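# Cap the marker and leave it on the desk

## Task

Push the cap onto the marker until it is fully seated, with the capped marker left lying or standing on the desk. Then open the gripper and back the robot away. The robot must not topple or finish leaning. It only counts if the cap and marker stay in place with nothing from the robot holding them.

## Robot and tools

ROBOT. A LinearBot: an omnidirectional wheeled base with a column about 1.75 m high. A carriage rides up and down the column; lift_m (0 to 1 m) sets its height. The carriage carries two identical six-joint arms, each ending in a two-finger gripper. The left arm base sits 0.27 m forward and 0.33 m left of the column axis, the right one 0.33 m to the right. Both are roughly 0.57 m + lift_m above the floor, and some carriage parts hang about 0.15 m lower. A hand reaches up to 0.78 m from its shoulder, but only about 0.38 m below its arm base. The hand is about 0.16 m long and 0.1 m wide, or 0.14 m with fingers open. Parked joint values are 0, 0.05, 0.05, 1.45, 0, 0 (joints 1 to 6). With both arms parked the footprint is about 0.95 m wide by 0.7 m long.

CAMERAS. carriage_camera is fixed on the carriage, facing forward and tilted about 20 degrees downward. left_wrist_camera and right_wrist_camera look out beyond their fingertips. Images are 896x504 pixels. Calibration data (K, distortion, T_world_to_cam in the base frame) is supplied but may be slightly off. Wrist camera poses get less reliable when the arm is stretched.

FRAMES. Base frame: origin on the floor below the base centre, x forward, y left, z up. left_hand and right_hand are reported in this frame as the point between the two finger pads, with quat_wxyz. The hand's own z axis runs along the fingers, and the fingers open along its y axis. A hand pointing straight up with joints 1, 5 and 6 at 0 reads (1, 0, 0, 0). These readings drift from the truth, more so at long reach. base_odometry is given in the frame the base had at the scene start. It integrates wheel rotation, so slipping shows up as travel. Heading is positive to the left, in the range -3.142 to 3.142.

execute_actions. Arguments: actions, a list holding one action or none, and optional cameras. An action may contain base, joints, or both, and all of its motions start at once.
- base must hold exactly one relative move, measured from the base position in the latest state report: translate_m in metres, -2 to 2, forward positive; strafe_m in metres, -2 to 2, left positive; or rotate_rad in radians, -6.3 to 6.3, counter-clockwise positive.
- joints maps joint names to absolute targets, with the tolerance for done in brackets. lift_m: 0 to 1 m (±0.004). For each side (left_ or right_):
  - joint1_rad: -2.617 to 3.054 (±0.02), swings the arm about the vertical; 0 is forward, positive is left.
  - joint2_rad: 0 to 3.141 (±0.055), shoulder; 0 puts the upper arm level pointing back, 1.57 upright, 3.14 level pointing forward.
  - joint3_rad: 0 to 3.141 (±0.055), elbow; 0 folded, 3.14 straight.
  - joint4_rad: -1.57 to 1.57 (±0.04), wrist pitch; positive lifts the fingertips.
  - joint5_rad: -1.57 to 1.57 (±0.02), wrist yaw; positive swings the fingertips to the right, the opposite sense to joint1.
  - joint6_rad: -2.094 to 2.094 (±0.02), roll about the finger axis; positive is clockwise viewed from the forearm.
  - gripper_m: 0 to 0.093 m (±0.004), the gap between the pads.
- Speeds: joints 1 to 3 move at up to 1.8 rad/s, joints 4 to 6 at up to 2.7 rad/s, and the lift at about 0.3 m/s. A single action lasts at most 15 s.
- A joint or base left out of an action may keep driving toward its previous target without reporting it.
- cameras may list carriage_camera, left_wrist_camera, right_wrist_camera or all. Null or omitted means all; an empty list means no images.
- An unknown key or an out-of-range number rejects the whole call and nothing moves. An empty actions list just reports state and images.

wait: seconds, 0 to 10. Nothing new is commanded; it returns the state and images.

zoom_image: camera plus region [x0, y0, x1, y1] in pixels of that camera's latest full image, at most 504 by 504.

read_manual: section, only licences. Returns licence text and moves nothing.

finished_scene: scene, an integer from 1 to 2. Ends the scene for good and reports success, so call it only once the capped marker rests on the desk untouched.

READING RESULTS. base_status and joint_status describe how each commanded motion ended:
- done: the target was reached. For the base this only means the wheels turned the commanded amount.
- off_target: came to rest short of the target and may still be pushing. This is normal for a gripper holding something.
- contact_stop or time_out: the target was dropped and the joint or base holds where it stopped.
- joint command not followed (usually with a cause: line), and not_followed per joint: a self-collision check blocked that arm's targets. The robot may retry them on later actions. To escape, move only the blocked arm away first, then the other arm in a later call.
- on_its_own: lists what the call did not command; held at gives the held target, not the actual position.
- motor_effort: percent of maximum, with the peak over the action in brackets. These readings are noisy and biased. A lift effort that keeps falling while the lift descends means a hand or its load is resting on something. drive_wheels clearly higher at rest than after a free move means the base is pressing on something.
- Joint torques: raw drive outputs with offsets, nonzero even in free air.
- ARM HIT: an arm struck the robot itself.
- MOTOR HOT and OVER-TEMPERATURE FAULT: heat warnings and heat stops. limit_stop_at_motor_heat means the arm was halted for heat, so resend the target.
- If a stop is reported, the remaining robot calls in that same reply are skipped.

CAUTIONS.
- The robot can tip over and cannot get up. It is most at risk with the carriage high, arms extended, loads in the hands, pulling on things, or sudden stops. No reading reports a lean; only the images show it.
- Keep the two arms from striking or squeezing each other.
- Arms have no contact stop: a blocked arm keeps pressing and snaps toward its target once freed. Contact stops on the base and lift can come late or not at all. After a stopped drive, reverse about 0.2 m (or undo the turn), possibly twice, before trying again. Do not back the column into a table edge.
- Each finger pad squeezes with about 45 to 60 N, so avoid drops, slams and crushing pushes.
- Holding a stretched arm out heats its motors, even with nothing in the hand.
- Between replies the robot keeps holding its last command.

Each tool is called after "Call:" by a JSON object that holds its "method" and its "body", one argument or row to a line.

## Session

Call:
{"method": "execute_actions", "body": {
  "actions": []
}}

Scene clock: 0.00 s.
Joint torques (N m, as the arm reports them, + toward a larger angle): no reading
base_odometry: x=+0.000 y=+0.000 heading=+0.000 (m, m, rad; odometry frame)
base_status: not commanded
joint_positions: lift_m=+0.297 left_joint1_rad=-0.016 left_joint2_rad=+0.061 left_joint3_rad=+0.067 left_joint4_rad=+1.437 left_joint5_rad=-0.039 left_joint6_rad=-0.037 left_gripper_m=+0.095 right_joint1_rad=+0.007 right_joint2_rad=+0.043 right_joint3_rad=+0.027 right_joint4_rad=+1.417 right_joint5_rad=-0.019 right_joint6_rad=-0.014 right_gripper_m=+0.094
joint_status: not commanded
motor_effort: lift_m=+32 drive_wheels=+1 (%)
left_hand: x=+0.2922 y=+0.3176 z=+1.2776 quat_wxyz=(+0.997, -0.020, +0.064, -0.025) (m; base frame)
right_hand: x=+0.3033 y=-0.3078 z=+1.2659 quat_wxyz=(+0.996, -0.010, +0.085, -0.003) (m; base frame)
pictures: carriage_camera, left_wrist_camera, right_wrist_camera
Images, in order (width x height): carriage_camera 896x504, left_wrist_camera 896x504, right_wrist_camera 896x504.

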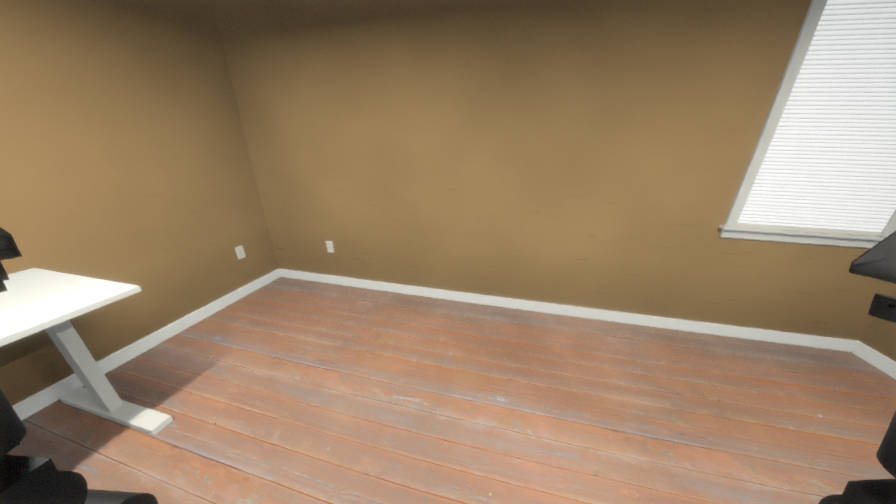

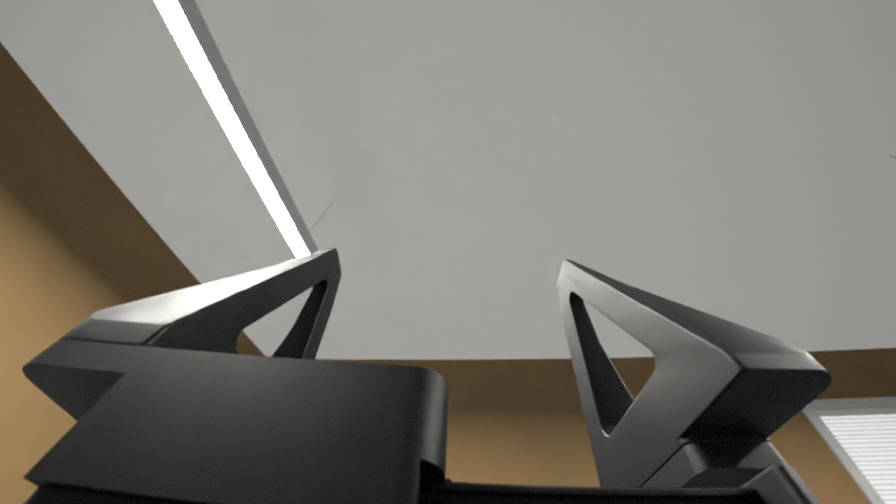

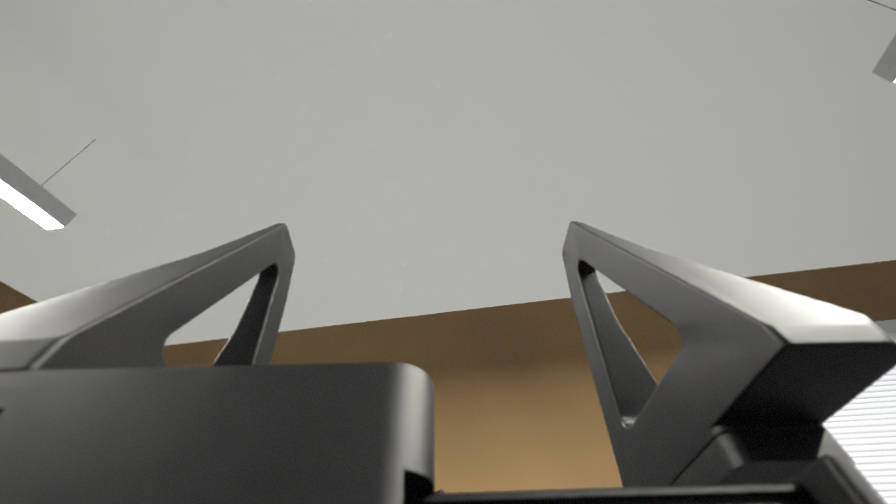

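Call:
{"method": "execute_actions", "body": {
  "actions": [
    {"base":{"rotate_rad":1.27}}
  ],
  "cameras": ["carriage_camera"]
}}

Call:
{"method": "zoom_image", "body": {
  "camera": "carriage_camera",
  "region": [200,220,600,360]
}}

Scene clock: 4.37 s.
Joint torques (N m, as the arm reports them, + toward a larger angle): left_arm=[-0.4   4.31  7.27 -0.24 -0.07 -0.02] | right_arm=[0.05 4.71 7.17 0.   0.03 0.1 ]
base_odometry: x=+0.000 y=+0.000 heading=+1.270 (m, m, rad; odometry frame)
base_status: done
joint_positions: lift_m=+0.297 left_joint1_rad=-0.016 left_joint2_rad=+0.061 left_joint3_rad=+0.067 left_joint4_rad=+1.437 left_joint5_rad=-0.039 left_joint6_rad=-0.037 left_gripper_m=+0.095 right_joint1_rad=+0.007 right_joint2_rad=+0.043 right_joint3_rad=+0.027 right_joint4_rad=+1.416 right_joint5_rad=-0.019 right_joint6_rad=-0.014 right_gripper_m=+0.094
joint_status: not commanded
motor_effort: lift_m=+31(32) drive_wheels=+3(9) (%)
left_hand: x=+0.2922 y=+0.3176 z=+1.2776 quat_wxyz=(+0.997, -0.020, +0.064, -0.025) (m; base frame)
right_hand: x=+0.3035 y=-0.3078 z=+1.2658 quat_wxyz=(+0.996, -0.010, +0.085, -0.003) (m; base frame)
pictures: carriage_camera
Images, in order (width x height): carriage_camera 896x504.

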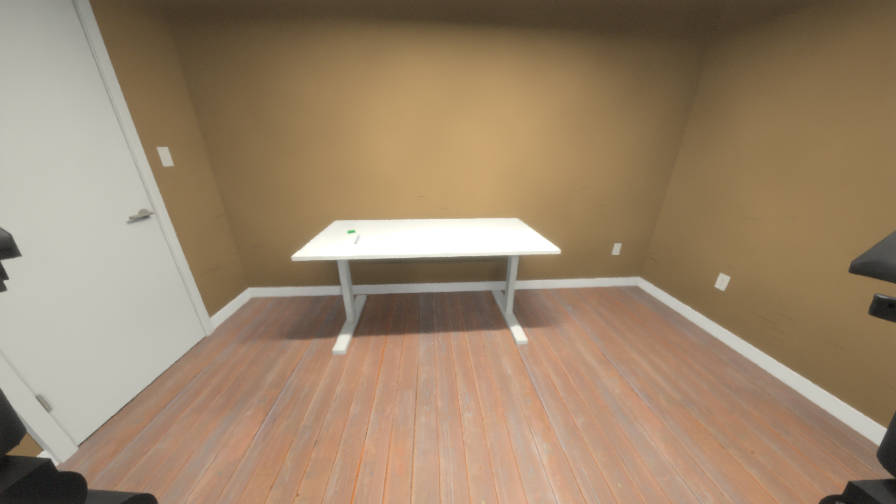

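Region (200, 220, 600, 360) of carriage_camera's 896x504 image, scaled by 1.260, with more detail than that image has; it fills the top 176 rows of this view, and the rest is white.

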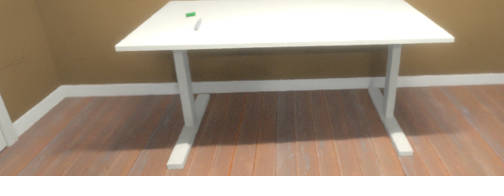

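Call:
{"method": "execute_actions", "body": {
  "actions": [
    {"base":{"strafe_m":0.58},"joints":{"lift_m":0.35}}
  ],
  "cameras": []
}}

Call:
{"method": "execute_actions", "body": {
  "actions": [
    {"base":{"translate_m":1.05}}
  ],
  "cameras": ["carriage_camera"]
}}

Call:
{"method": "zoom_image", "body": {
  "camera": "carriage_camera",
  "region": [370,290,530,410]
}}

Scene clock: 9.43 s.
Joint torques (N m, as the arm reports them, + toward a larger angle): left_arm=[-0.42  4.14  7.35 -0.23 -0.07 -0.02] | right_arm=[0.03 4.65 7.13 0.02 0.04 0.09]
base_odometry: x=-0.554 y=+0.171 heading=+1.270 (m, m, rad; odometry frame)
base_status: done
joint_positions: lift_m=+0.350 left_joint1_rad=-0.016 left_joint2_rad=+0.061 left_joint3_rad=+0.067 left_joint4_rad=+1.436 left_joint5_rad=-0.039 left_joint6_rad=-0.037 left_gripper_m=+0.095 right_joint1_rad=+0.007 right_joint2_rad=+0.043 right_joint3_rad=+0.027 right_joint4_rad=+1.416 right_joint5_rad=-0.019 right_joint6_rad=-0.014 right_gripper_m=+0.094
joint_status: all done
motor_effort: lift_m=+33(39) drive_wheels=-4(11) (%)
left_hand: x=+0.2923 y=+0.3176 z=+1.3302 quat_wxyz=(+0.997, -0.020, +0.064, -0.025) (m; base frame)
right_hand: x=+0.3035 y=-0.3078 z=+1.3184 quat_wxyz=(+0.996, -0.010, +0.085, -0.003) (m; base frame)
pictures: none
No camera images: the call's "cameras" was empty. Leave "cameras" out to get every camera's image.

Scene clock: 13.83 s.
Joint torques (N m, as the arm reports them, + toward a larger angle): left_arm=[-0.44  4.42  7.4  -0.26 -0.06 -0.02] | right_arm=[0.05 4.77 7.17 0.03 0.03 0.09]
base_odometry: x=-0.244 y=+1.175 heading=+1.271 (m, m, rad; odometry frame)
base_status: done
joint_positions: lift_m=+0.350 left_joint1_rad=-0.016 left_joint2_rad=+0.061 left_joint3_rad=+0.067 left_joint4_rad=+1.438 left_joint5_rad=-0.039 left_joint6_rad=-0.037 left_gripper_m=+0.095 right_joint1_rad=+0.007 right_joint2_rad=+0.043 right_joint3_rad=+0.027 right_joint4_rad=+1.417 right_joint5_rad=-0.019 right_joint6_rad=-0.014 right_gripper_m=+0.094
joint_status: not commanded
motor_effort: lift_m=+32(32) drive_wheels=-4(9) (%)
left_hand: x=+0.2919 y=+0.3176 z=+1.3302 quat_wxyz=(+0.997, -0.020, +0.063, -0.025) (m; base frame)
right_hand: x=+0.3033 y=-0.3078 z=+1.3184 quat_wxyz=(+0.996, -0.010, +0.085, -0.003) (m; base frame)
pictures: carriage_camera
camera_calibration (this result's frames):
carriage_camera: T_world_to_cam=[[0.0198054, -0.999667, 0.0165363, -0.0257884], [-0.358609, -0.0225418, -0.933216, 1.29277], [0.933278, 0.0125526, -0.358936, 0.295125], [0, 0, 0, 1]] pos_world=[0.188675, -0.000343101, 1.31279]
Images, in order (width x height): carriage_camera 896x504.

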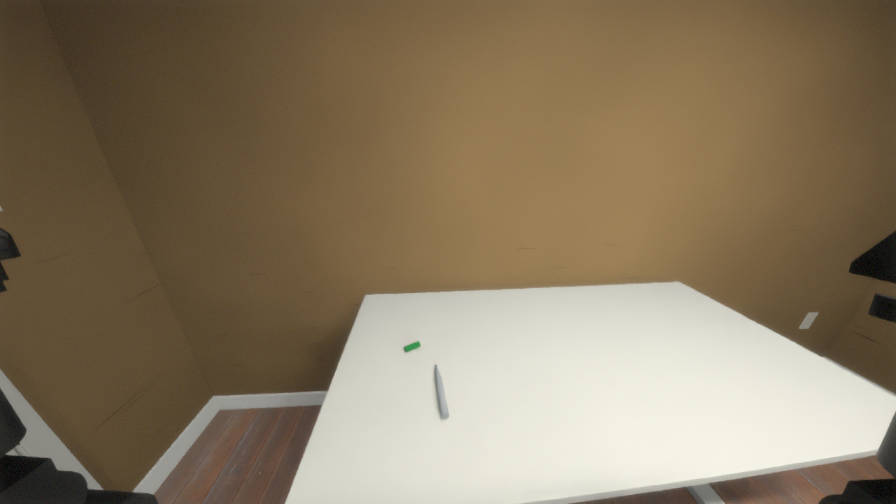

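Region (370, 290, 530, 410) of carriage_camera's 896x504 image, scaled by 3.150, with more detail than that image has; it fills the top 378 rows of this view, and the rest is white.

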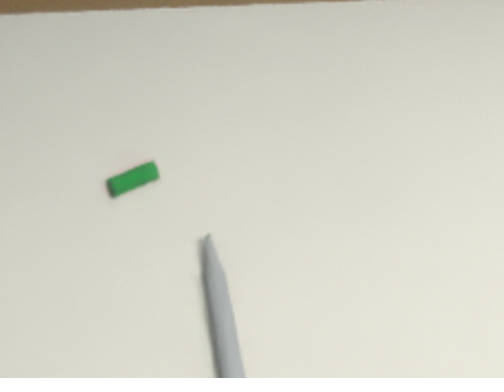

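Call:
{"method": "execute_actions", "body": {
  "actions": [
    {"base":{"strafe_m":0.2},"joints":{"lift_m":0.42,"right_joint1_rad":0.378,"right_joint2_rad":2.277,"right_joint3_rad":1.117,"right_joint4_rad":-0.41,"right_joint6_rad":0.19,"right_gripper_m":0.06}}
  ],
  "cameras": []
}}

Call:
{"method": "execute_actions", "body": {
  "actions": [
    {"base":{"translate_m":0.08},"joints":{"lift_m":0.37}}
  ],
  "cameras": ["carriage_camera","right_wrist_camera"]
}}

Scene clock: 30.73 s.
Joint torques (N m, as the arm reports them, + toward a larger angle): left_arm=[-0.55  4.32  7.35 -0.21 -0.05 -0.01] | right_arm=[  0.45 -11.19   5.1    0.56   0.01   0.13]
base_odometry: x=-0.435 y=+1.234 heading=+1.271 (m, m, rad; odometry frame)
base_status: done
joint_positions: lift_m=+0.420 left_joint1_rad=-0.016 left_joint2_rad=+0.061 left_joint3_rad=+0.067 left_joint4_rad=+1.438 left_joint5_rad=-0.039 left_joint6_rad=-0.037 left_gripper_m=+0.095 right_joint1_rad=+0.372 right_joint2_rad=+2.266 right_joint3_rad=+1.117 right_joint4_rad=-0.403 right_joint5_rad=-0.019 right_joint6_rad=+0.186 right_gripper_m=+0.060
joint_status: all done
motor_effort: lift_m=+32(41) drive_wheels=-2(7) (%)
left_hand: x=+0.2919 y=+0.3176 z=+1.4002 quat_wxyz=(+0.997, -0.020, +0.063, -0.025) (m; base frame)
right_hand: x=+0.5834 y=-0.1814 z=+0.8367 quat_wxyz=(+0.007, -0.093, +0.996, +0.012) (m; base frame)
pictures: none
No camera images: the call's "cameras" was empty. Leave "cameras" out to get every camera's image.

Scene clock: 32.13 s.
Joint torques (N m, as the arm reports them, + toward a larger angle): left_arm=[-0.41  4.23  7.24 -0.2  -0.06 -0.02] | right_arm=[  0.51 -11.53   5.19   0.59   0.01   0.13]
base_odometry: x=-0.412 y=+1.310 heading=+1.271 (m, m, rad; odometry frame)
base_status: done
joint_positions: lift_m=+0.370 left_joint1_rad=-0.016 left_joint2_rad=+0.061 left_joint3_rad=+0.067 left_joint4_rad=+1.437 left_joint5_rad=-0.039 left_joint6_rad=-0.037 left_gripper_m=+0.095 right_joint1_rad=+0.372 right_joint2_rad=+2.270 right_joint3_rad=+1.117 right_joint4_rad=-0.408 right_joint5_rad=-0.019 right_joint6_rad=+0.186 right_gripper_m=+0.060
joint_status: all done
motor_effort: lift_m=+29(30) drive_wheels=-3(10) (%)
left_hand: x=+0.2921 y=+0.3175 z=+1.3504 quat_wxyz=(+0.997, -0.020, +0.064, -0.025) (m; base frame)
right_hand: x=+0.5814 y=-0.1822 z=+0.7857 quat_wxyz=(+0.002, -0.093, +0.996, +0.010) (m; base frame)
pictures: carriage_camera, right_wrist_camera
camera_calibration (this result's frames):
carriage_camera: T_world_to_cam=[[0.0198054, -0.999667, 0.0165363, -0.0261233], [-0.358609, -0.0225418, -0.933216, 1.31167], [0.933278, 0.0125526, -0.358936, 0.302395], [0, 0, 0, 1]] pos_world=[0.188675, -0.000343101, 1.33304]
right_wrist_camera: T_world_to_cam=[[0.18208, -0.983195, 0.013221, -0.299528], [-0.784916, -0.137236, 0.604213, -0.0412604], [-0.592244, -0.120393, -0.796713, 1.07481], [0, 0, 0, 1]] pos_world=[0.658705, -0.170757, 0.885209]
Images, in order (width x height): carriage_camera 896x504, right_wrist_camera 896x504.

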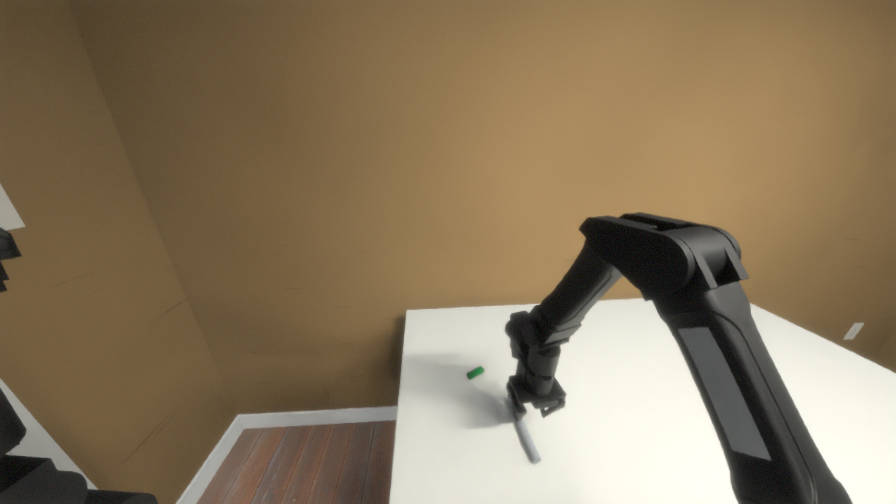

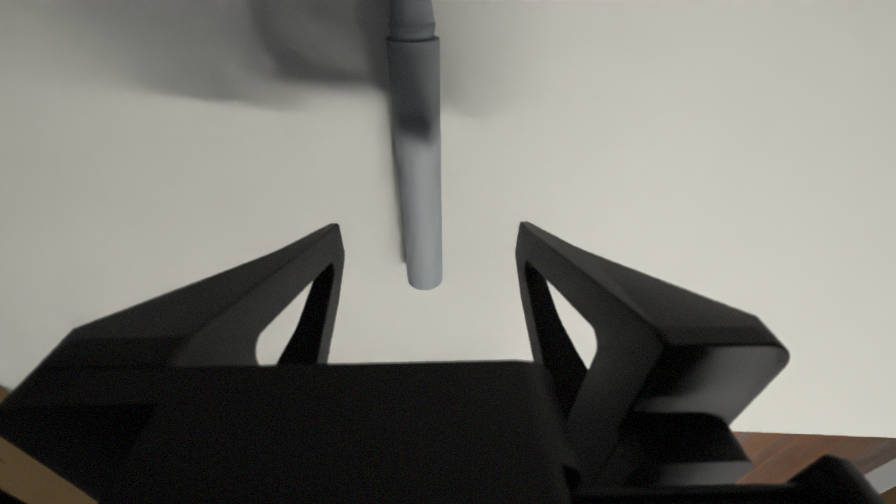

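Call:
{"method": "execute_actions", "body": {
  "actions": [
    {"joints":{"lift_m":0.335}}
  ],
  "cameras": ["right_wrist_camera"]
}}

Call:
{"method": "execute_actions", "body": {
  "actions": [
    {"joints":{"right_gripper_m":0.008}}
  ],
  "cameras": ["right_wrist_camera"]
}}

Scene clock: 34.87 s.
Joint torques (N m, as the arm reports them, + toward a larger angle): left_arm=[-0.39  4.37  7.25 -0.22 -0.09 -0.02] | right_arm=[  0.47 -11.72   5.18   0.59   0.02   0.13]
base_odometry: x=-0.412 y=+1.310 heading=+1.271 (m, m, rad; odometry frame)
base_status: not commanded
joint_positions: lift_m=+0.335 left_joint1_rad=-0.016 left_joint2_rad=+0.061 left_joint3_rad=+0.067 left_joint4_rad=+1.437 left_joint5_rad=-0.039 left_joint6_rad=-0.037 left_gripper_m=+0.095 right_joint1_rad=+0.372 right_joint2_rad=+2.272 right_joint3_rad=+1.117 right_joint4_rad=-0.408 right_joint5_rad=-0.019 right_joint6_rad=+0.186 right_gripper_m=+0.060
joint_status: all done
motor_effort: lift_m=+29(30) drive_wheels=-3(3) (%)
left_hand: x=+0.2922 y=+0.3175 z=+1.3154 quat_wxyz=(+0.997, -0.020, +0.064, -0.025) (m; base frame)
right_hand: x=+0.5808 y=-0.1825 z=+0.7499 quat_wxyz=(+0.001, -0.093, +0.996, +0.010) (m; base frame)
pictures: right_wrist_camera
camera_calibration (this result's frames):
right_wrist_camera: T_world_to_cam=[[0.182119, -0.98318, 0.0137951, -0.299645], [-0.783195, -0.136564, 0.606594, -0.022903], [-0.594507, -0.121276, -0.794892, 1.04567], [0, 0, 0, 1]] pos_world=[0.658294, -0.170917, 0.849225]
Images, in order (width x height): right_wrist_camera 896x504.

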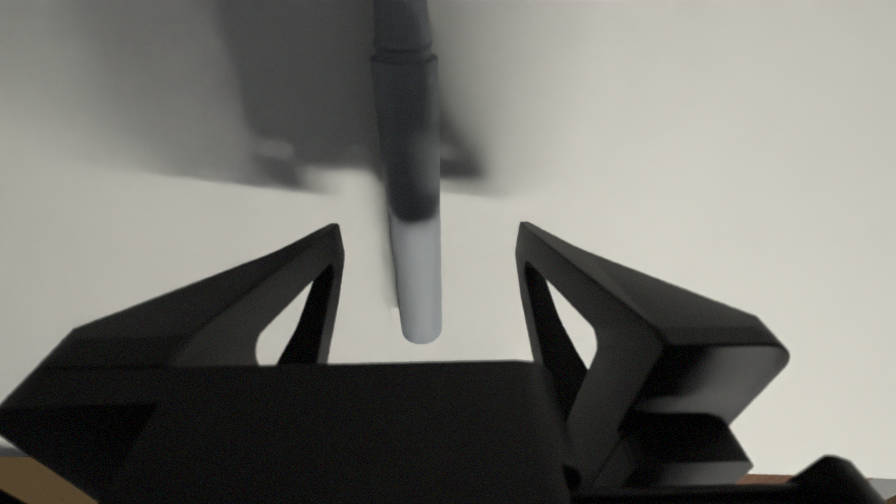

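Scene clock: 35.47 s.
Joint torques (N m, as the arm reports them, + toward a larger angle): left_arm=[-0.49  4.32  7.31 -0.21 -0.06  0.  ] | right_arm=[  0.49 -11.73   5.11   0.58   0.01   0.13]
base_odometry: x=-0.412 y=+1.310 heading=+1.271 (m, m, rad; odometry frame)
base_status: not commanded
joint_positions: lift_m=+0.335 left_joint1_rad=-0.016 left_joint2_rad=+0.061 left_joint3_rad=+0.067 left_joint4_rad=+1.437 left_joint5_rad=-0.039 left_joint6_rad=-0.037 left_gripper_m=+0.095 right_joint1_rad=+0.372 right_joint2_rad=+2.272 right_joint3_rad=+1.117 right_joint4_rad=-0.408 right_joint5_rad=-0.019 right_joint6_rad=+0.186 right_gripper_m=+0.008
joint_status: all done
motor_effort: lift_m=+29(29) drive_wheels=-3(3) (%)
left_hand: x=+0.2922 y=+0.3175 z=+1.3154 quat_wxyz=(+0.997, -0.020, +0.064, -0.025) (m; base frame)
right_hand: x=+0.5808 y=-0.1825 z=+0.7499 quat_wxyz=(+0.001, -0.093, +0.996, +0.010) (m; base frame)
pictures: right_wrist_camera
camera_calibration (this result's frames):
right_wrist_camera: T_world_to_cam=[[0.182119, -0.98318, 0.0137951, -0.299645], [-0.783195, -0.136564, 0.606594, -0.022903], [-0.594507, -0.121276, -0.794892, 1.04567], [0, 0, 0, 1]] pos_world=[0.658294, -0.170917, 0.849225]
Images, in order (width x height): right_wrist_camera 896x504.

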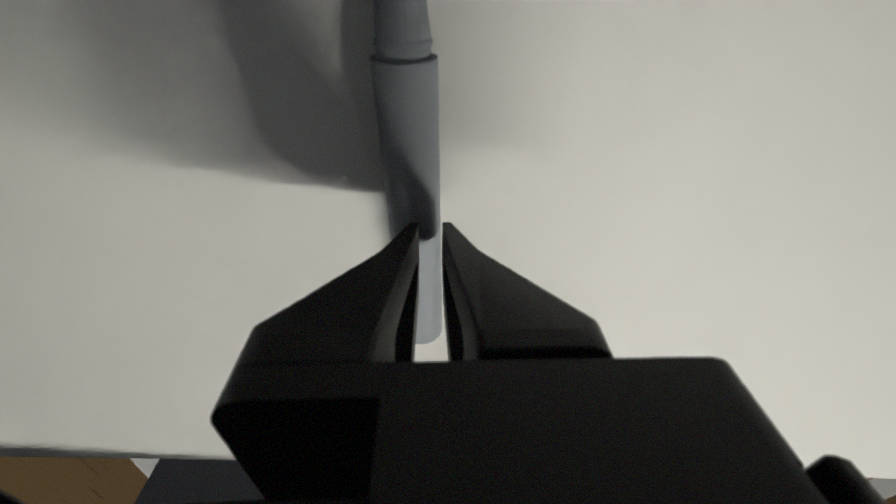

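Just above it.

Call:
{"method": "execute_actions", "body": {
  "actions": [
    {"joints":{"right_gripper_m":0.05}}
  ],
  "cameras": []
}}

Call:
{"method": "execute_actions", "body": {
  "actions": [
    {"joints":{"lift_m":0.317}}
  ],
  "cameras": []
}}

Call:
{"method": "execute_actions", "body": {
  "actions": [
    {"joints":{"right_gripper_m":0.008}}
  ],
  "cameras": ["right_wrist_camera"]
}}

Scene clock: 38.13 s.
Joint torques (N m, as the arm reports them, + toward a larger angle): left_arm=[-0.44  4.3   7.3  -0.2  -0.08 -0.01] | right_arm=[  0.49 -11.64   5.12   0.59   0.02   0.13]
base_odometry: x=-0.412 y=+1.310 heading=+1.271 (m, m, rad; odometry frame)
base_status: not commanded
joint_positions: lift_m=+0.335 left_joint1_rad=-0.016 left_joint2_rad=+0.061 left_joint3_rad=+0.067 left_joint4_rad=+1.437 left_joint5_rad=-0.039 left_joint6_rad=-0.037 left_gripper_m=+0.095 right_joint1_rad=+0.372 right_joint2_rad=+2.272 right_joint3_rad=+1.117 right_joint4_rad=-0.408 right_joint5_rad=-0.019 right_joint6_rad=+0.186 right_gripper_m=+0.050
joint_status: all done
motor_effort: lift_m=+29(29) drive_wheels=-3(3) (%)
left_hand: x=+0.2922 y=+0.3175 z=+1.3154 quat_wxyz=(+0.997, -0.020, +0.064, -0.025) (m; base frame)
right_hand: x=+0.5808 y=-0.1825 z=+0.7499 quat_wxyz=(+0.001, -0.093, +0.996, +0.010) (m; base frame)
pictures: none
No camera images: the call's "cameras" was empty. Leave "cameras" out to get every camera's image.

Scene clock: 38.70 s.
Joint torques (N m, as the arm reports them, + toward a larger angle): left_arm=[-0.34  4.14  7.2  -0.22 -0.07 -0.01] | right_arm=[  0.57 -11.82   5.11   0.57   0.01   0.13]
base_odometry: x=-0.412 y=+1.310 heading=+1.271 (m, m, rad; odometry frame)
base_status: not commanded
joint_positions: lift_m=+0.317 left_joint1_rad=-0.016 left_joint2_rad=+0.061 left_joint3_rad=+0.067 left_joint4_rad=+1.437 left_joint5_rad=-0.039 left_joint6_rad=-0.037 left_gripper_m=+0.095 right_joint1_rad=+0.372 right_joint2_rad=+2.273 right_joint3_rad=+1.117 right_joint4_rad=-0.409 right_joint5_rad=-0.019 right_joint6_rad=+0.186 right_gripper_m=+0.050
joint_status: all done
motor_effort: lift_m=+30(30) drive_wheels=+2(3) (%)
left_hand: x=+0.2921 y=+0.3175 z=+1.2974 quat_wxyz=(+0.997, -0.020, +0.064, -0.025) (m; base frame)
right_hand: x=+0.5803 y=-0.1826 z=+0.7315 quat_wxyz=(+0.000, -0.093, +0.996, +0.010) (m; base frame)
pictures: none
No camera images: the call's "cameras" was empty. Leave "cameras" out to get every camera's image.

Scene clock: 39.27 s.
Joint torques (N m, as the arm reports them, + toward a larger angle): left_arm=[-0.43  4.29  7.27 -0.18 -0.08 -0.02] | right_arm=[  0.46 -11.77   5.09   0.61   0.02   0.14]
base_odometry: x=-0.412 y=+1.310 heading=+1.271 (m, m, rad; odometry frame)
base_status: not commanded
joint_positions: lift_m=+0.317 left_joint1_rad=-0.016 left_joint2_rad=+0.061 left_joint3_rad=+0.067 left_joint4_rad=+1.437 left_joint5_rad=-0.039 left_joint6_rad=-0.037 left_gripper_m=+0.095 right_joint1_rad=+0.372 right_joint2_rad=+2.273 right_joint3_rad=+1.117 right_joint4_rad=-0.409 right_joint5_rad=-0.019 right_joint6_rad=+0.186 right_gripper_m=+0.017
joint_status: right_gripper_m off_target (ended at +0.017, target +0.008)
motor_effort: lift_m=+30(30) drive_wheels=+2(3) (%)
left_hand: x=+0.2921 y=+0.3175 z=+1.2974 quat_wxyz=(+0.997, -0.020, +0.064, -0.025) (m; base frame)
right_hand: x=+0.5803 y=-0.1826 z=+0.7315 quat_wxyz=(+0.000, -0.093, +0.996, +0.010) (m; base frame)
pictures: right_wrist_camera
camera_calibration (this result's frames):
right_wrist_camera: T_world_to_cam=[[0.182144, -0.98317, 0.0141539, -0.299754], [-0.782116, -0.136142, 0.608079, -0.0137193], [-0.595918, -0.121828, -0.793751, 1.03062], [0, 0, 0, 1]] pos_world=[0.658035, -0.171018, 0.830643]
Images, in order (width x height): right_wrist_camera 896x504.

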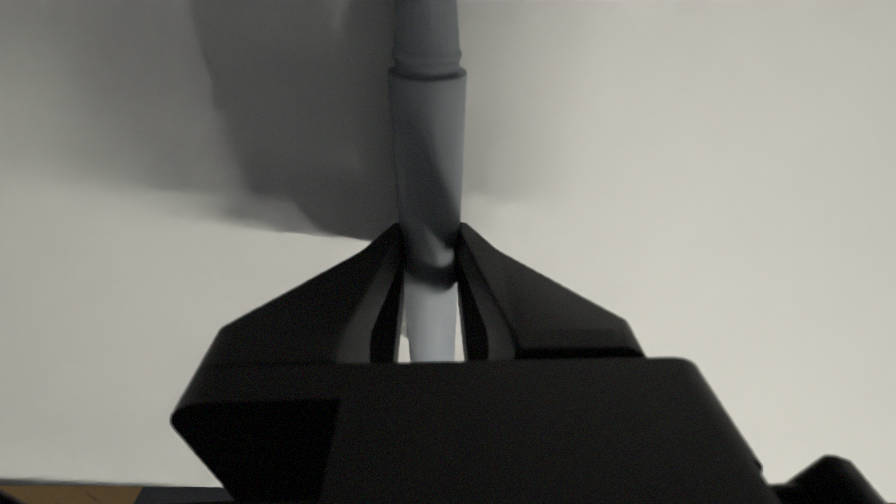

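Call:
{"method": "execute_actions", "body": {
  "actions": [
    {"joints":{"lift_m":0.32,"right_joint6_rad":-1.5}}
  ],
  "cameras": []
}}

Call:
{"method": "execute_actions", "body": {
  "actions": [
    {"joints":{"lift_m":0.316,"right_gripper_m":0.05}}
  ],
  "cameras": []
}}

Call:
{"method": "execute_actions", "body": {
  "actions": [
    {"joints":{"lift_m":0.345}}
  ],
  "cameras": []
}}

Call:
{"method": "execute_actions", "body": {
  "actions": [
    {"joints":{"right_joint1_rad":0.27,"right_joint6_rad":1.54}}
  ],
  "cameras": ["right_wrist_camera","carriage_camera"]
}}

Scene clock: 44.40 s.
Joint torques (N m, as the arm reports them, + toward a larger angle): left_arm=[-0.45  4.33  7.23 -0.21 -0.07  0.  ] | right_arm=[  0.49 -11.63   5.04   0.48  -0.08   0.05]
base_odometry: x=-0.412 y=+1.310 heading=+1.271 (m, m, rad; odometry frame)
base_status: not commanded
joint_positions: lift_m=+0.320 left_joint1_rad=-0.016 left_joint2_rad=+0.061 left_joint3_rad=+0.067 left_joint4_rad=+1.437 left_joint5_rad=-0.039 left_joint6_rad=-0.037 left_gripper_m=+0.095 right_joint1_rad=+0.372 right_joint2_rad=+2.273 right_joint3_rad=+1.117 right_joint4_rad=-0.408 right_joint5_rad=-0.019 right_joint6_rad=-1.495 right_gripper_m=+0.017
joint_status: all done
motor_effort: lift_m=+33(38) drive_wheels=+2(3) (%)
left_hand: x=+0.2922 y=+0.3175 z=+1.3001 quat_wxyz=(+0.997, -0.020, +0.064, -0.025) (m; base frame)
right_hand: x=+0.5807 y=-0.1825 z=+0.7344 quat_wxyz=(+0.008, -0.804, +0.595, +0.006) (m; base frame)
pictures: none
No camera images: the call's "cameras" was empty. Leave "cameras" out to get every camera's image.

Scene clock: 44.97 s.
Joint torques (N m, as the arm reports them, + toward a larger angle): left_arm=[-0.43  4.2   7.43 -0.23 -0.07  0.  ] | right_arm=[  0.5  -11.79   5.     0.47  -0.1    0.06]
base_odometry: x=-0.412 y=+1.310 heading=+1.271 (m, m, rad; odometry frame)
base_status: not commanded
joint_positions: lift_m=+0.316 left_joint1_rad=-0.016 left_joint2_rad=+0.061 left_joint3_rad=+0.067 left_joint4_rad=+1.437 left_joint5_rad=-0.039 left_joint6_rad=-0.037 left_gripper_m=+0.095 right_joint1_rad=+0.372 right_joint2_rad=+2.275 right_joint3_rad=+1.117 right_joint4_rad=-0.409 right_joint5_rad=-0.019 right_joint6_rad=-1.495 right_gripper_m=+0.050
joint_status: all done
motor_effort: lift_m=+29(31) drive_wheels=-3(3) (%)
left_hand: x=+0.2921 y=+0.3175 z=+1.2964 quat_wxyz=(+0.997, -0.020, +0.064, -0.025) (m; base frame)
right_hand: x=+0.5801 y=-0.1827 z=+0.7302 quat_wxyz=(+0.007, -0.804, +0.595, +0.007) (m; base frame)
pictures: none
No camera images: the call's "cameras" was empty. Leave "cameras" out to get every camera's image.

Scene clock: 45.60 s.
Joint torques (N m, as the arm reports them, + toward a larger angle): left_arm=[-0.42  4.26  7.29 -0.2  -0.09 -0.01] | right_arm=[  0.43 -11.5    5.07   0.49  -0.1    0.05]
base_odometry: x=-0.412 y=+1.310 heading=+1.271 (m, m, rad; odometry frame)
base_status: not commanded
joint_positions: lift_m=+0.345 left_joint1_rad=-0.016 left_joint2_rad=+0.061 left_joint3_rad=+0.067 left_joint4_rad=+1.437 left_joint5_rad=-0.039 left_joint6_rad=-0.037 left_gripper_m=+0.095 right_joint1_rad=+0.372 right_joint2_rad=+2.272 right_joint3_rad=+1.117 right_joint4_rad=-0.409 right_joint5_rad=-0.019 right_joint6_rad=-1.495 right_gripper_m=+0.050
joint_status: all done
motor_effort: lift_m=+33(40) drive_wheels=+2(3) (%)
left_hand: x=+0.2922 y=+0.3175 z=+1.3251 quat_wxyz=(+0.997, -0.020, +0.064, -0.025) (m; base frame)
right_hand: x=+0.5807 y=-0.1825 z=+0.7596 quat_wxyz=(+0.008, -0.804, +0.595, +0.006) (m; base frame)
pictures: none
No camera images: the call's "cameras" was empty. Leave "cameras" out to get every camera's image.

Scene clock: 47.90 s.
Joint torques (N m, as the arm reports them, + toward a larger angle): left_arm=[-0.42  4.21  7.24 -0.2  -0.09 -0.01] | right_arm=[  0.65 -11.62   4.99   0.48   0.08   0.14]
base_odometry: x=-0.412 y=+1.310 heading=+1.271 (m, m, rad; odometry frame)
base_status: not commanded
joint_positions: lift_m=+0.345 left_joint1_rad=-0.016 left_joint2_rad=+0.061 left_joint3_rad=+0.067 left_joint4_rad=+1.437 left_joint5_rad=-0.039 left_joint6_rad=-0.037 left_gripper_m=+0.095 right_joint1_rad=+0.263 right_joint2_rad=+2.272 right_joint3_rad=+1.117 right_joint4_rad=-0.409 right_joint5_rad=-0.019 right_joint6_rad=+1.535 right_gripper_m=+0.050
joint_status: all done
motor_effort: lift_m=+33(34) drive_wheels=+2(2) (%)
left_hand: x=+0.2922 y=+0.3175 z=+1.3251 quat_wxyz=(+0.997, -0.020, +0.064, -0.025) (m; base frame)
right_hand: x=+0.5928 y=-0.2184 z=+0.7596 quat_wxyz=(-0.005, +0.594, +0.804, +0.008) (m; base frame)
pictures: carriage_camera, right_wrist_camera
camera_calibration (this result's frames):
carriage_camera: T_world_to_cam=[[0.0198054, -0.999667, 0.0165363, -0.0257049], [-0.358609, -0.0225418, -0.933216, 1.28806], [0.933278, 0.0125526, -0.358936, 0.293314], [0, 0, 0, 1]] pos_world=[0.188675, -0.000343101, 1.30774]
right_wrist_camera: T_world_to_cam=[[-0.956245, -0.291425, 0.0258094, 0.479516], [-0.212397, 0.752178, 0.623791, -0.181611], [-0.201201, 0.591015, -0.781165, 0.968162], [0, 0, 0, 1]] pos_world=[0.614756, -0.295851, 0.857206]
Images, in order (width x height): carriage_camera 896x504, right_wrist_camera 896x504.

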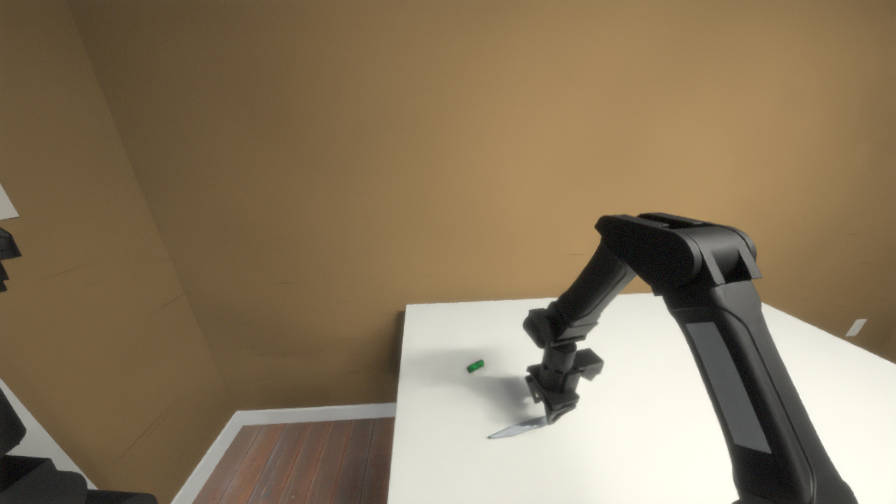

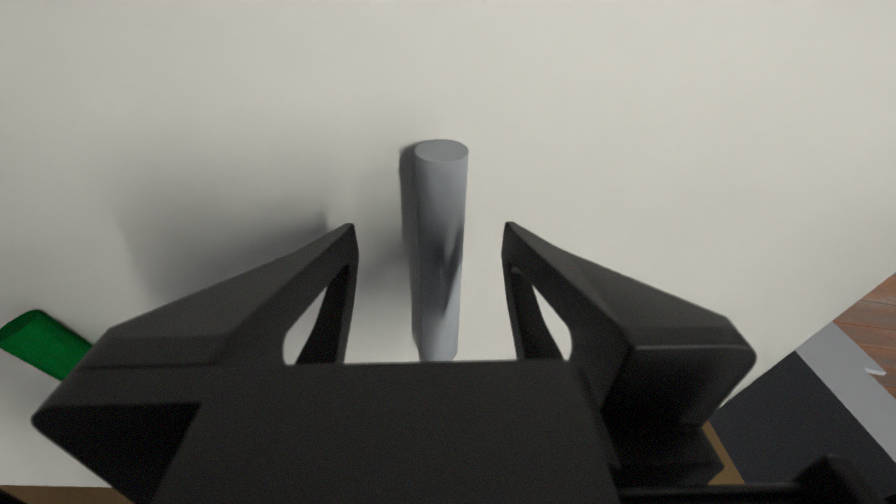

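Call:
{"method": "execute_actions", "body": {
  "actions": [
    {"joints":{"lift_m":0.314}}
  ],
  "cameras": []
}}

Call:
{"method": "execute_actions", "body": {
  "actions": [
    {"joints":{"right_gripper_m":0.0}}
  ],
  "cameras": ["right_wrist_camera"]
}}

Call:
{"method": "execute_actions", "body": {
  "actions": [
    {"base":{"strafe_m":-0.4},"joints":{"lift_m":0.37,"right_joint1_rad":0.4,"right_joint2_rad":1.9,"right_joint3_rad":0.9,"right_joint4_rad":1.0,"right_joint5_rad":0.4,"right_joint6_rad":1.57,"left_joint1_rad":0,"left_joint2_rad":2.726,"left_joint3_rad":2.049,"left_joint4_rad":-0.894,"left_joint5_rad":0,"left_joint6_rad":0.95,"left_gripper_m":0.07}}
  ]
}}

Scene clock: 52.43 s.
Joint torques (N m, as the arm reports them, + toward a larger angle): left_arm=[-0.43  4.18  7.48 -0.22 -0.05  0.  ] | right_arm=[  0.67 -11.72   5.04   0.47   0.09   0.13]
base_odometry: x=-0.412 y=+1.310 heading=+1.271 (m, m, rad; odometry frame)
base_status: not commanded
joint_positions: lift_m=+0.314 left_joint1_rad=-0.016 left_joint2_rad=+0.061 left_joint3_rad=+0.067 left_joint4_rad=+1.437 left_joint5_rad=-0.039 left_joint6_rad=-0.037 left_gripper_m=+0.095 right_joint1_rad=+0.263 right_joint2_rad=+2.273 right_joint3_rad=+1.117 right_joint4_rad=-0.409 right_joint5_rad=-0.019 right_joint6_rad=+1.535 right_gripper_m=+0.050
joint_status: all done
motor_effort: lift_m=+29(30) drive_wheels=+2(2) (%)
left_hand: x=+0.2922 y=+0.3176 z=+1.2945 quat_wxyz=(+0.997, -0.020, +0.064, -0.025) (m; base frame)
right_hand: x=+0.5926 y=-0.2184 z=+0.7286 quat_wxyz=(-0.005, +0.594, +0.804, +0.008) (m; base frame)
pictures: none
No camera images: the call's "cameras" was empty. Leave "cameras" out to get every camera's image.

Scene clock: 53.03 s.
Joint torques (N m, as the arm reports them, + toward a larger angle): left_arm=[-0.41  4.34  7.31 -0.2  -0.08 -0.03] | right_arm=[  0.7  -11.69   4.99   0.48   0.07   0.13]
base_odometry: x=-0.412 y=+1.310 heading=+1.271 (m, m, rad; odometry frame)
base_status: not commanded
joint_positions: lift_m=+0.314 left_joint1_rad=-0.016 left_joint2_rad=+0.061 left_joint3_rad=+0.067 left_joint4_rad=+1.437 left_joint5_rad=-0.039 left_joint6_rad=-0.037 left_gripper_m=+0.095 right_joint1_rad=+0.263 right_joint2_rad=+2.273 right_joint3_rad=+1.117 right_joint4_rad=-0.410 right_joint5_rad=-0.019 right_joint6_rad=+1.536 right_gripper_m=+0.017
joint_status: right_gripper_m off_target (ended at +0.017, target +0.000)
motor_effort: lift_m=+28(28) drive_wheels=+2(2) (%)
left_hand: x=+0.2922 y=+0.3176 z=+1.2945 quat_wxyz=(+0.997, -0.020, +0.064, -0.025) (m; base frame)
right_hand: x=+0.5924 y=-0.2185 z=+0.7286 quat_wxyz=(-0.006, +0.594, +0.804, +0.008) (m; base frame)
pictures: right_wrist_camera
camera_calibration (this result's frames):
right_wrist_camera: T_world_to_cam=[[-0.956528, -0.290317, 0.0277361, 0.478856], [-0.210373, 0.752729, 0.623813, -0.163341], [-0.201981, 0.59086, -0.781082, 0.944253], [0, 0, 0, 1]] pos_world=[0.614399, -0.29595, 0.826151]
Images, in order (width x height): right_wrist_camera 896x504.

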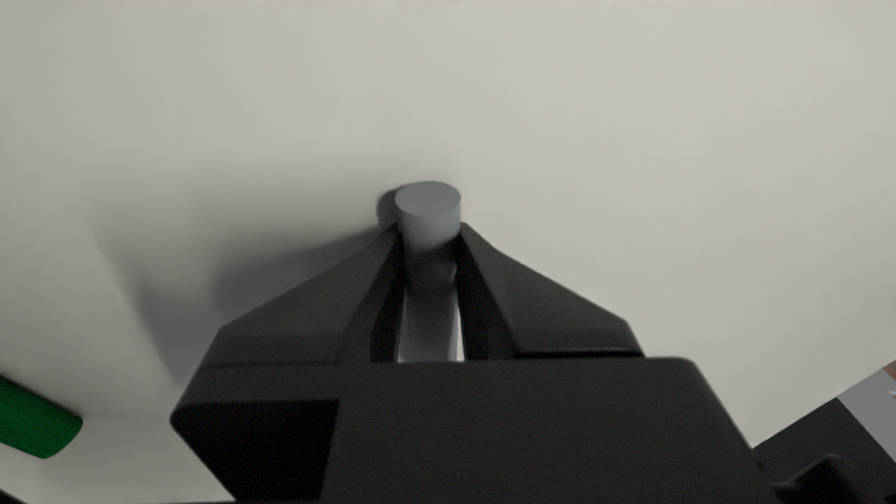

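Scene clock: 55.83 s.
Joint torques (N m, as the arm reports them, + toward a larger angle): left_arm=[  0.06 -16.9    8.5    0.41   0.02   0.04] | right_arm=[ -0.27 -11.77   6.15   2.63   0.09   0.06]
base_odometry: x=-0.030 y=+1.193 heading=+1.271 (m, m, rad; odometry frame)
base_status: done
joint_positions: lift_m=+0.370 left_joint1_rad=-0.008 left_joint2_rad=+2.730 left_joint3_rad=+2.037 left_joint4_rad=-0.889 left_joint5_rad=-0.003 left_joint6_rad=+0.946 left_gripper_m=+0.070 right_joint1_rad=+0.403 right_joint2_rad=+1.908 right_joint3_rad=+0.920 right_joint4_rad=+0.995 right_joint5_rad=+0.393 right_joint6_rad=+1.565 right_gripper_m=+0.017
joint_status: all done
motor_effort: lift_m=+33(41) drive_wheels=-2(10) (%)
left_hand: x=+0.7457 y=+0.3080 z=+0.7782 quat_wxyz=(-0.006, +0.459, +0.888, -0.001) (m; base frame)
right_hand: x=+0.7684 y=-0.1658 z=+1.1081 quat_wxyz=(+0.500, +0.495, +0.502, +0.503) (m; base frame)
pictures: carriage_camera, left_wrist_camera, right_wrist_camera
camera_calibration (this result's frames):
carriage_camera: T_world_to_cam=[[0.0198054, -0.999667, 0.0165363, -0.0261183], [-0.358609, -0.0225418, -0.933216, 1.31139], [0.933278, 0.0125526, -0.358936, 0.302287], [0, 0, 0, 1]] pos_world=[0.188675, -0.000343101, 1.33274]
left_wrist_camera: T_world_to_cam=[[-0.801755, -0.596852, -0.0309304, 0.810252], [-0.514453, 0.662878, 0.543995, -0.232838], [-0.304181, 0.452063, -0.838518, 0.862418], [0, 0, 0, 1]] pos_world=[0.792171, 0.248076, 0.874878]
right_wrist_camera: T_world_to_cam=[[-0.0264777, 0.0000556872, -0.999649, 1.12399], [-0.617451, 0.786438, 0.0163982, 0.588789], [0.786164, 0.617669, -0.0207887, -0.352242], [0, 0, 0, 1]] pos_world=[0.670229, -0.24554, 1.10662]
Images, in order (width x height): carriage_camera 896x504, left_wrist_camera 896x504, right_wrist_camera 896x504.

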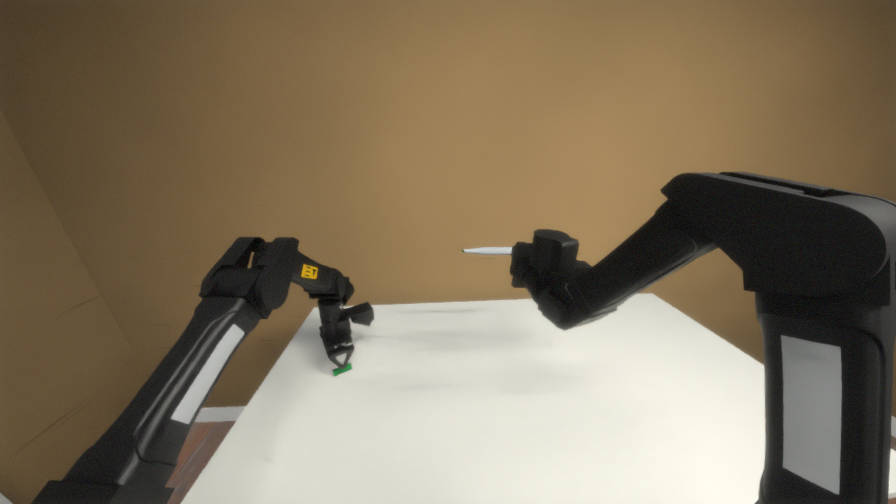

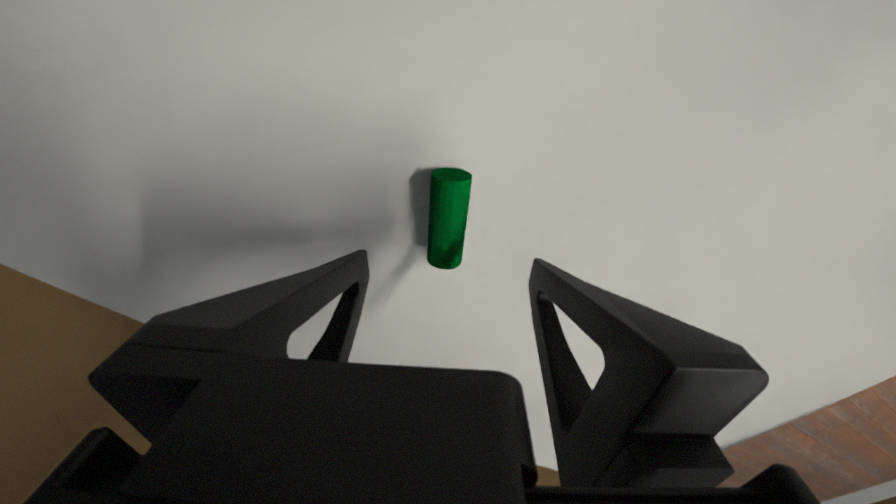

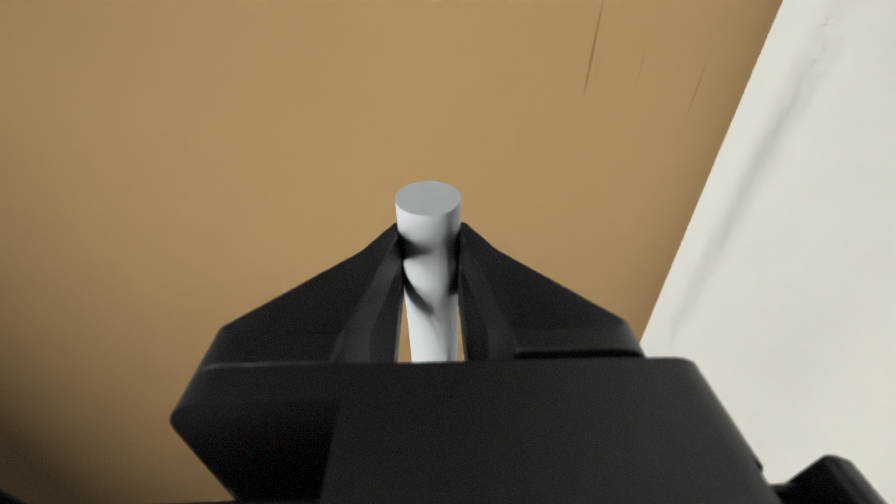

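Call:
{"method": "execute_actions", "body": {
  "actions": [
    {"joints":{"lift_m":0.335}}
  ],
  "cameras": ["left_wrist_camera"]
}}

Scene clock: 57.37 s.
Joint torques (N m, as the arm reports them, + toward a larger angle): left_arm=[  0.08 -16.54   8.28   0.41  -0.02   0.03] | right_arm=[ -0.18 -11.29   7.06   2.59   0.1    0.05]
base_odometry: x=-0.030 y=+1.193 heading=+1.271 (m, m, rad; odometry frame)
base_status: not commanded
joint_positions: lift_m=+0.335 left_joint1_rad=-0.008 left_joint2_rad=+2.728 left_joint3_rad=+2.041 left_joint4_rad=-0.891 left_joint5_rad=-0.003 left_joint6_rad=+0.946 left_gripper_m=+0.070 right_joint1_rad=+0.403 right_joint2_rad=+1.904 right_joint3_rad=+0.909 right_joint4_rad=+0.996 right_joint5_rad=+0.394 right_joint6_rad=+1.565 right_gripper_m=+0.017
joint_status: all done
motor_effort: lift_m=+29(30) drive_wheels=-2(2) (%)
left_hand: x=+0.7473 y=+0.3079 z=+0.7454 quat_wxyz=(-0.004, +0.459, +0.888, +0.000) (m; base frame)
right_hand: x=+0.7664 y=-0.1668 z=+1.0710 quat_wxyz=(+0.499, +0.496, +0.503, +0.501) (m; base frame)
pictures: left_wrist_camera
camera_calibration (this result's frames):
left_wrist_camera: T_world_to_cam=[[-0.801833, -0.596547, -0.0345756, 0.813192], [-0.516685, 0.663096, 0.541609, -0.210832], [-0.300168, 0.452145, -0.839919, 0.833495], [0, 0, 0, 1]] pos_world=[0.793299, 0.248049, 0.842374]
Images, in order (width x height): left_wrist_camera 896x504.

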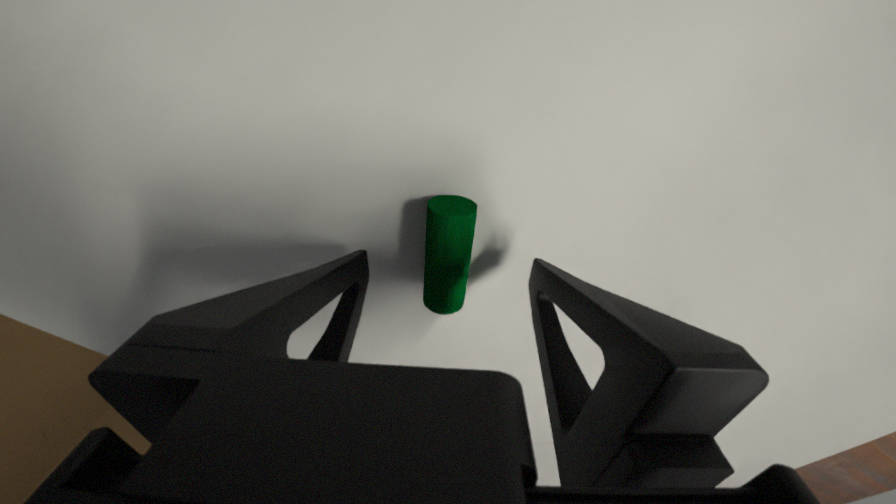

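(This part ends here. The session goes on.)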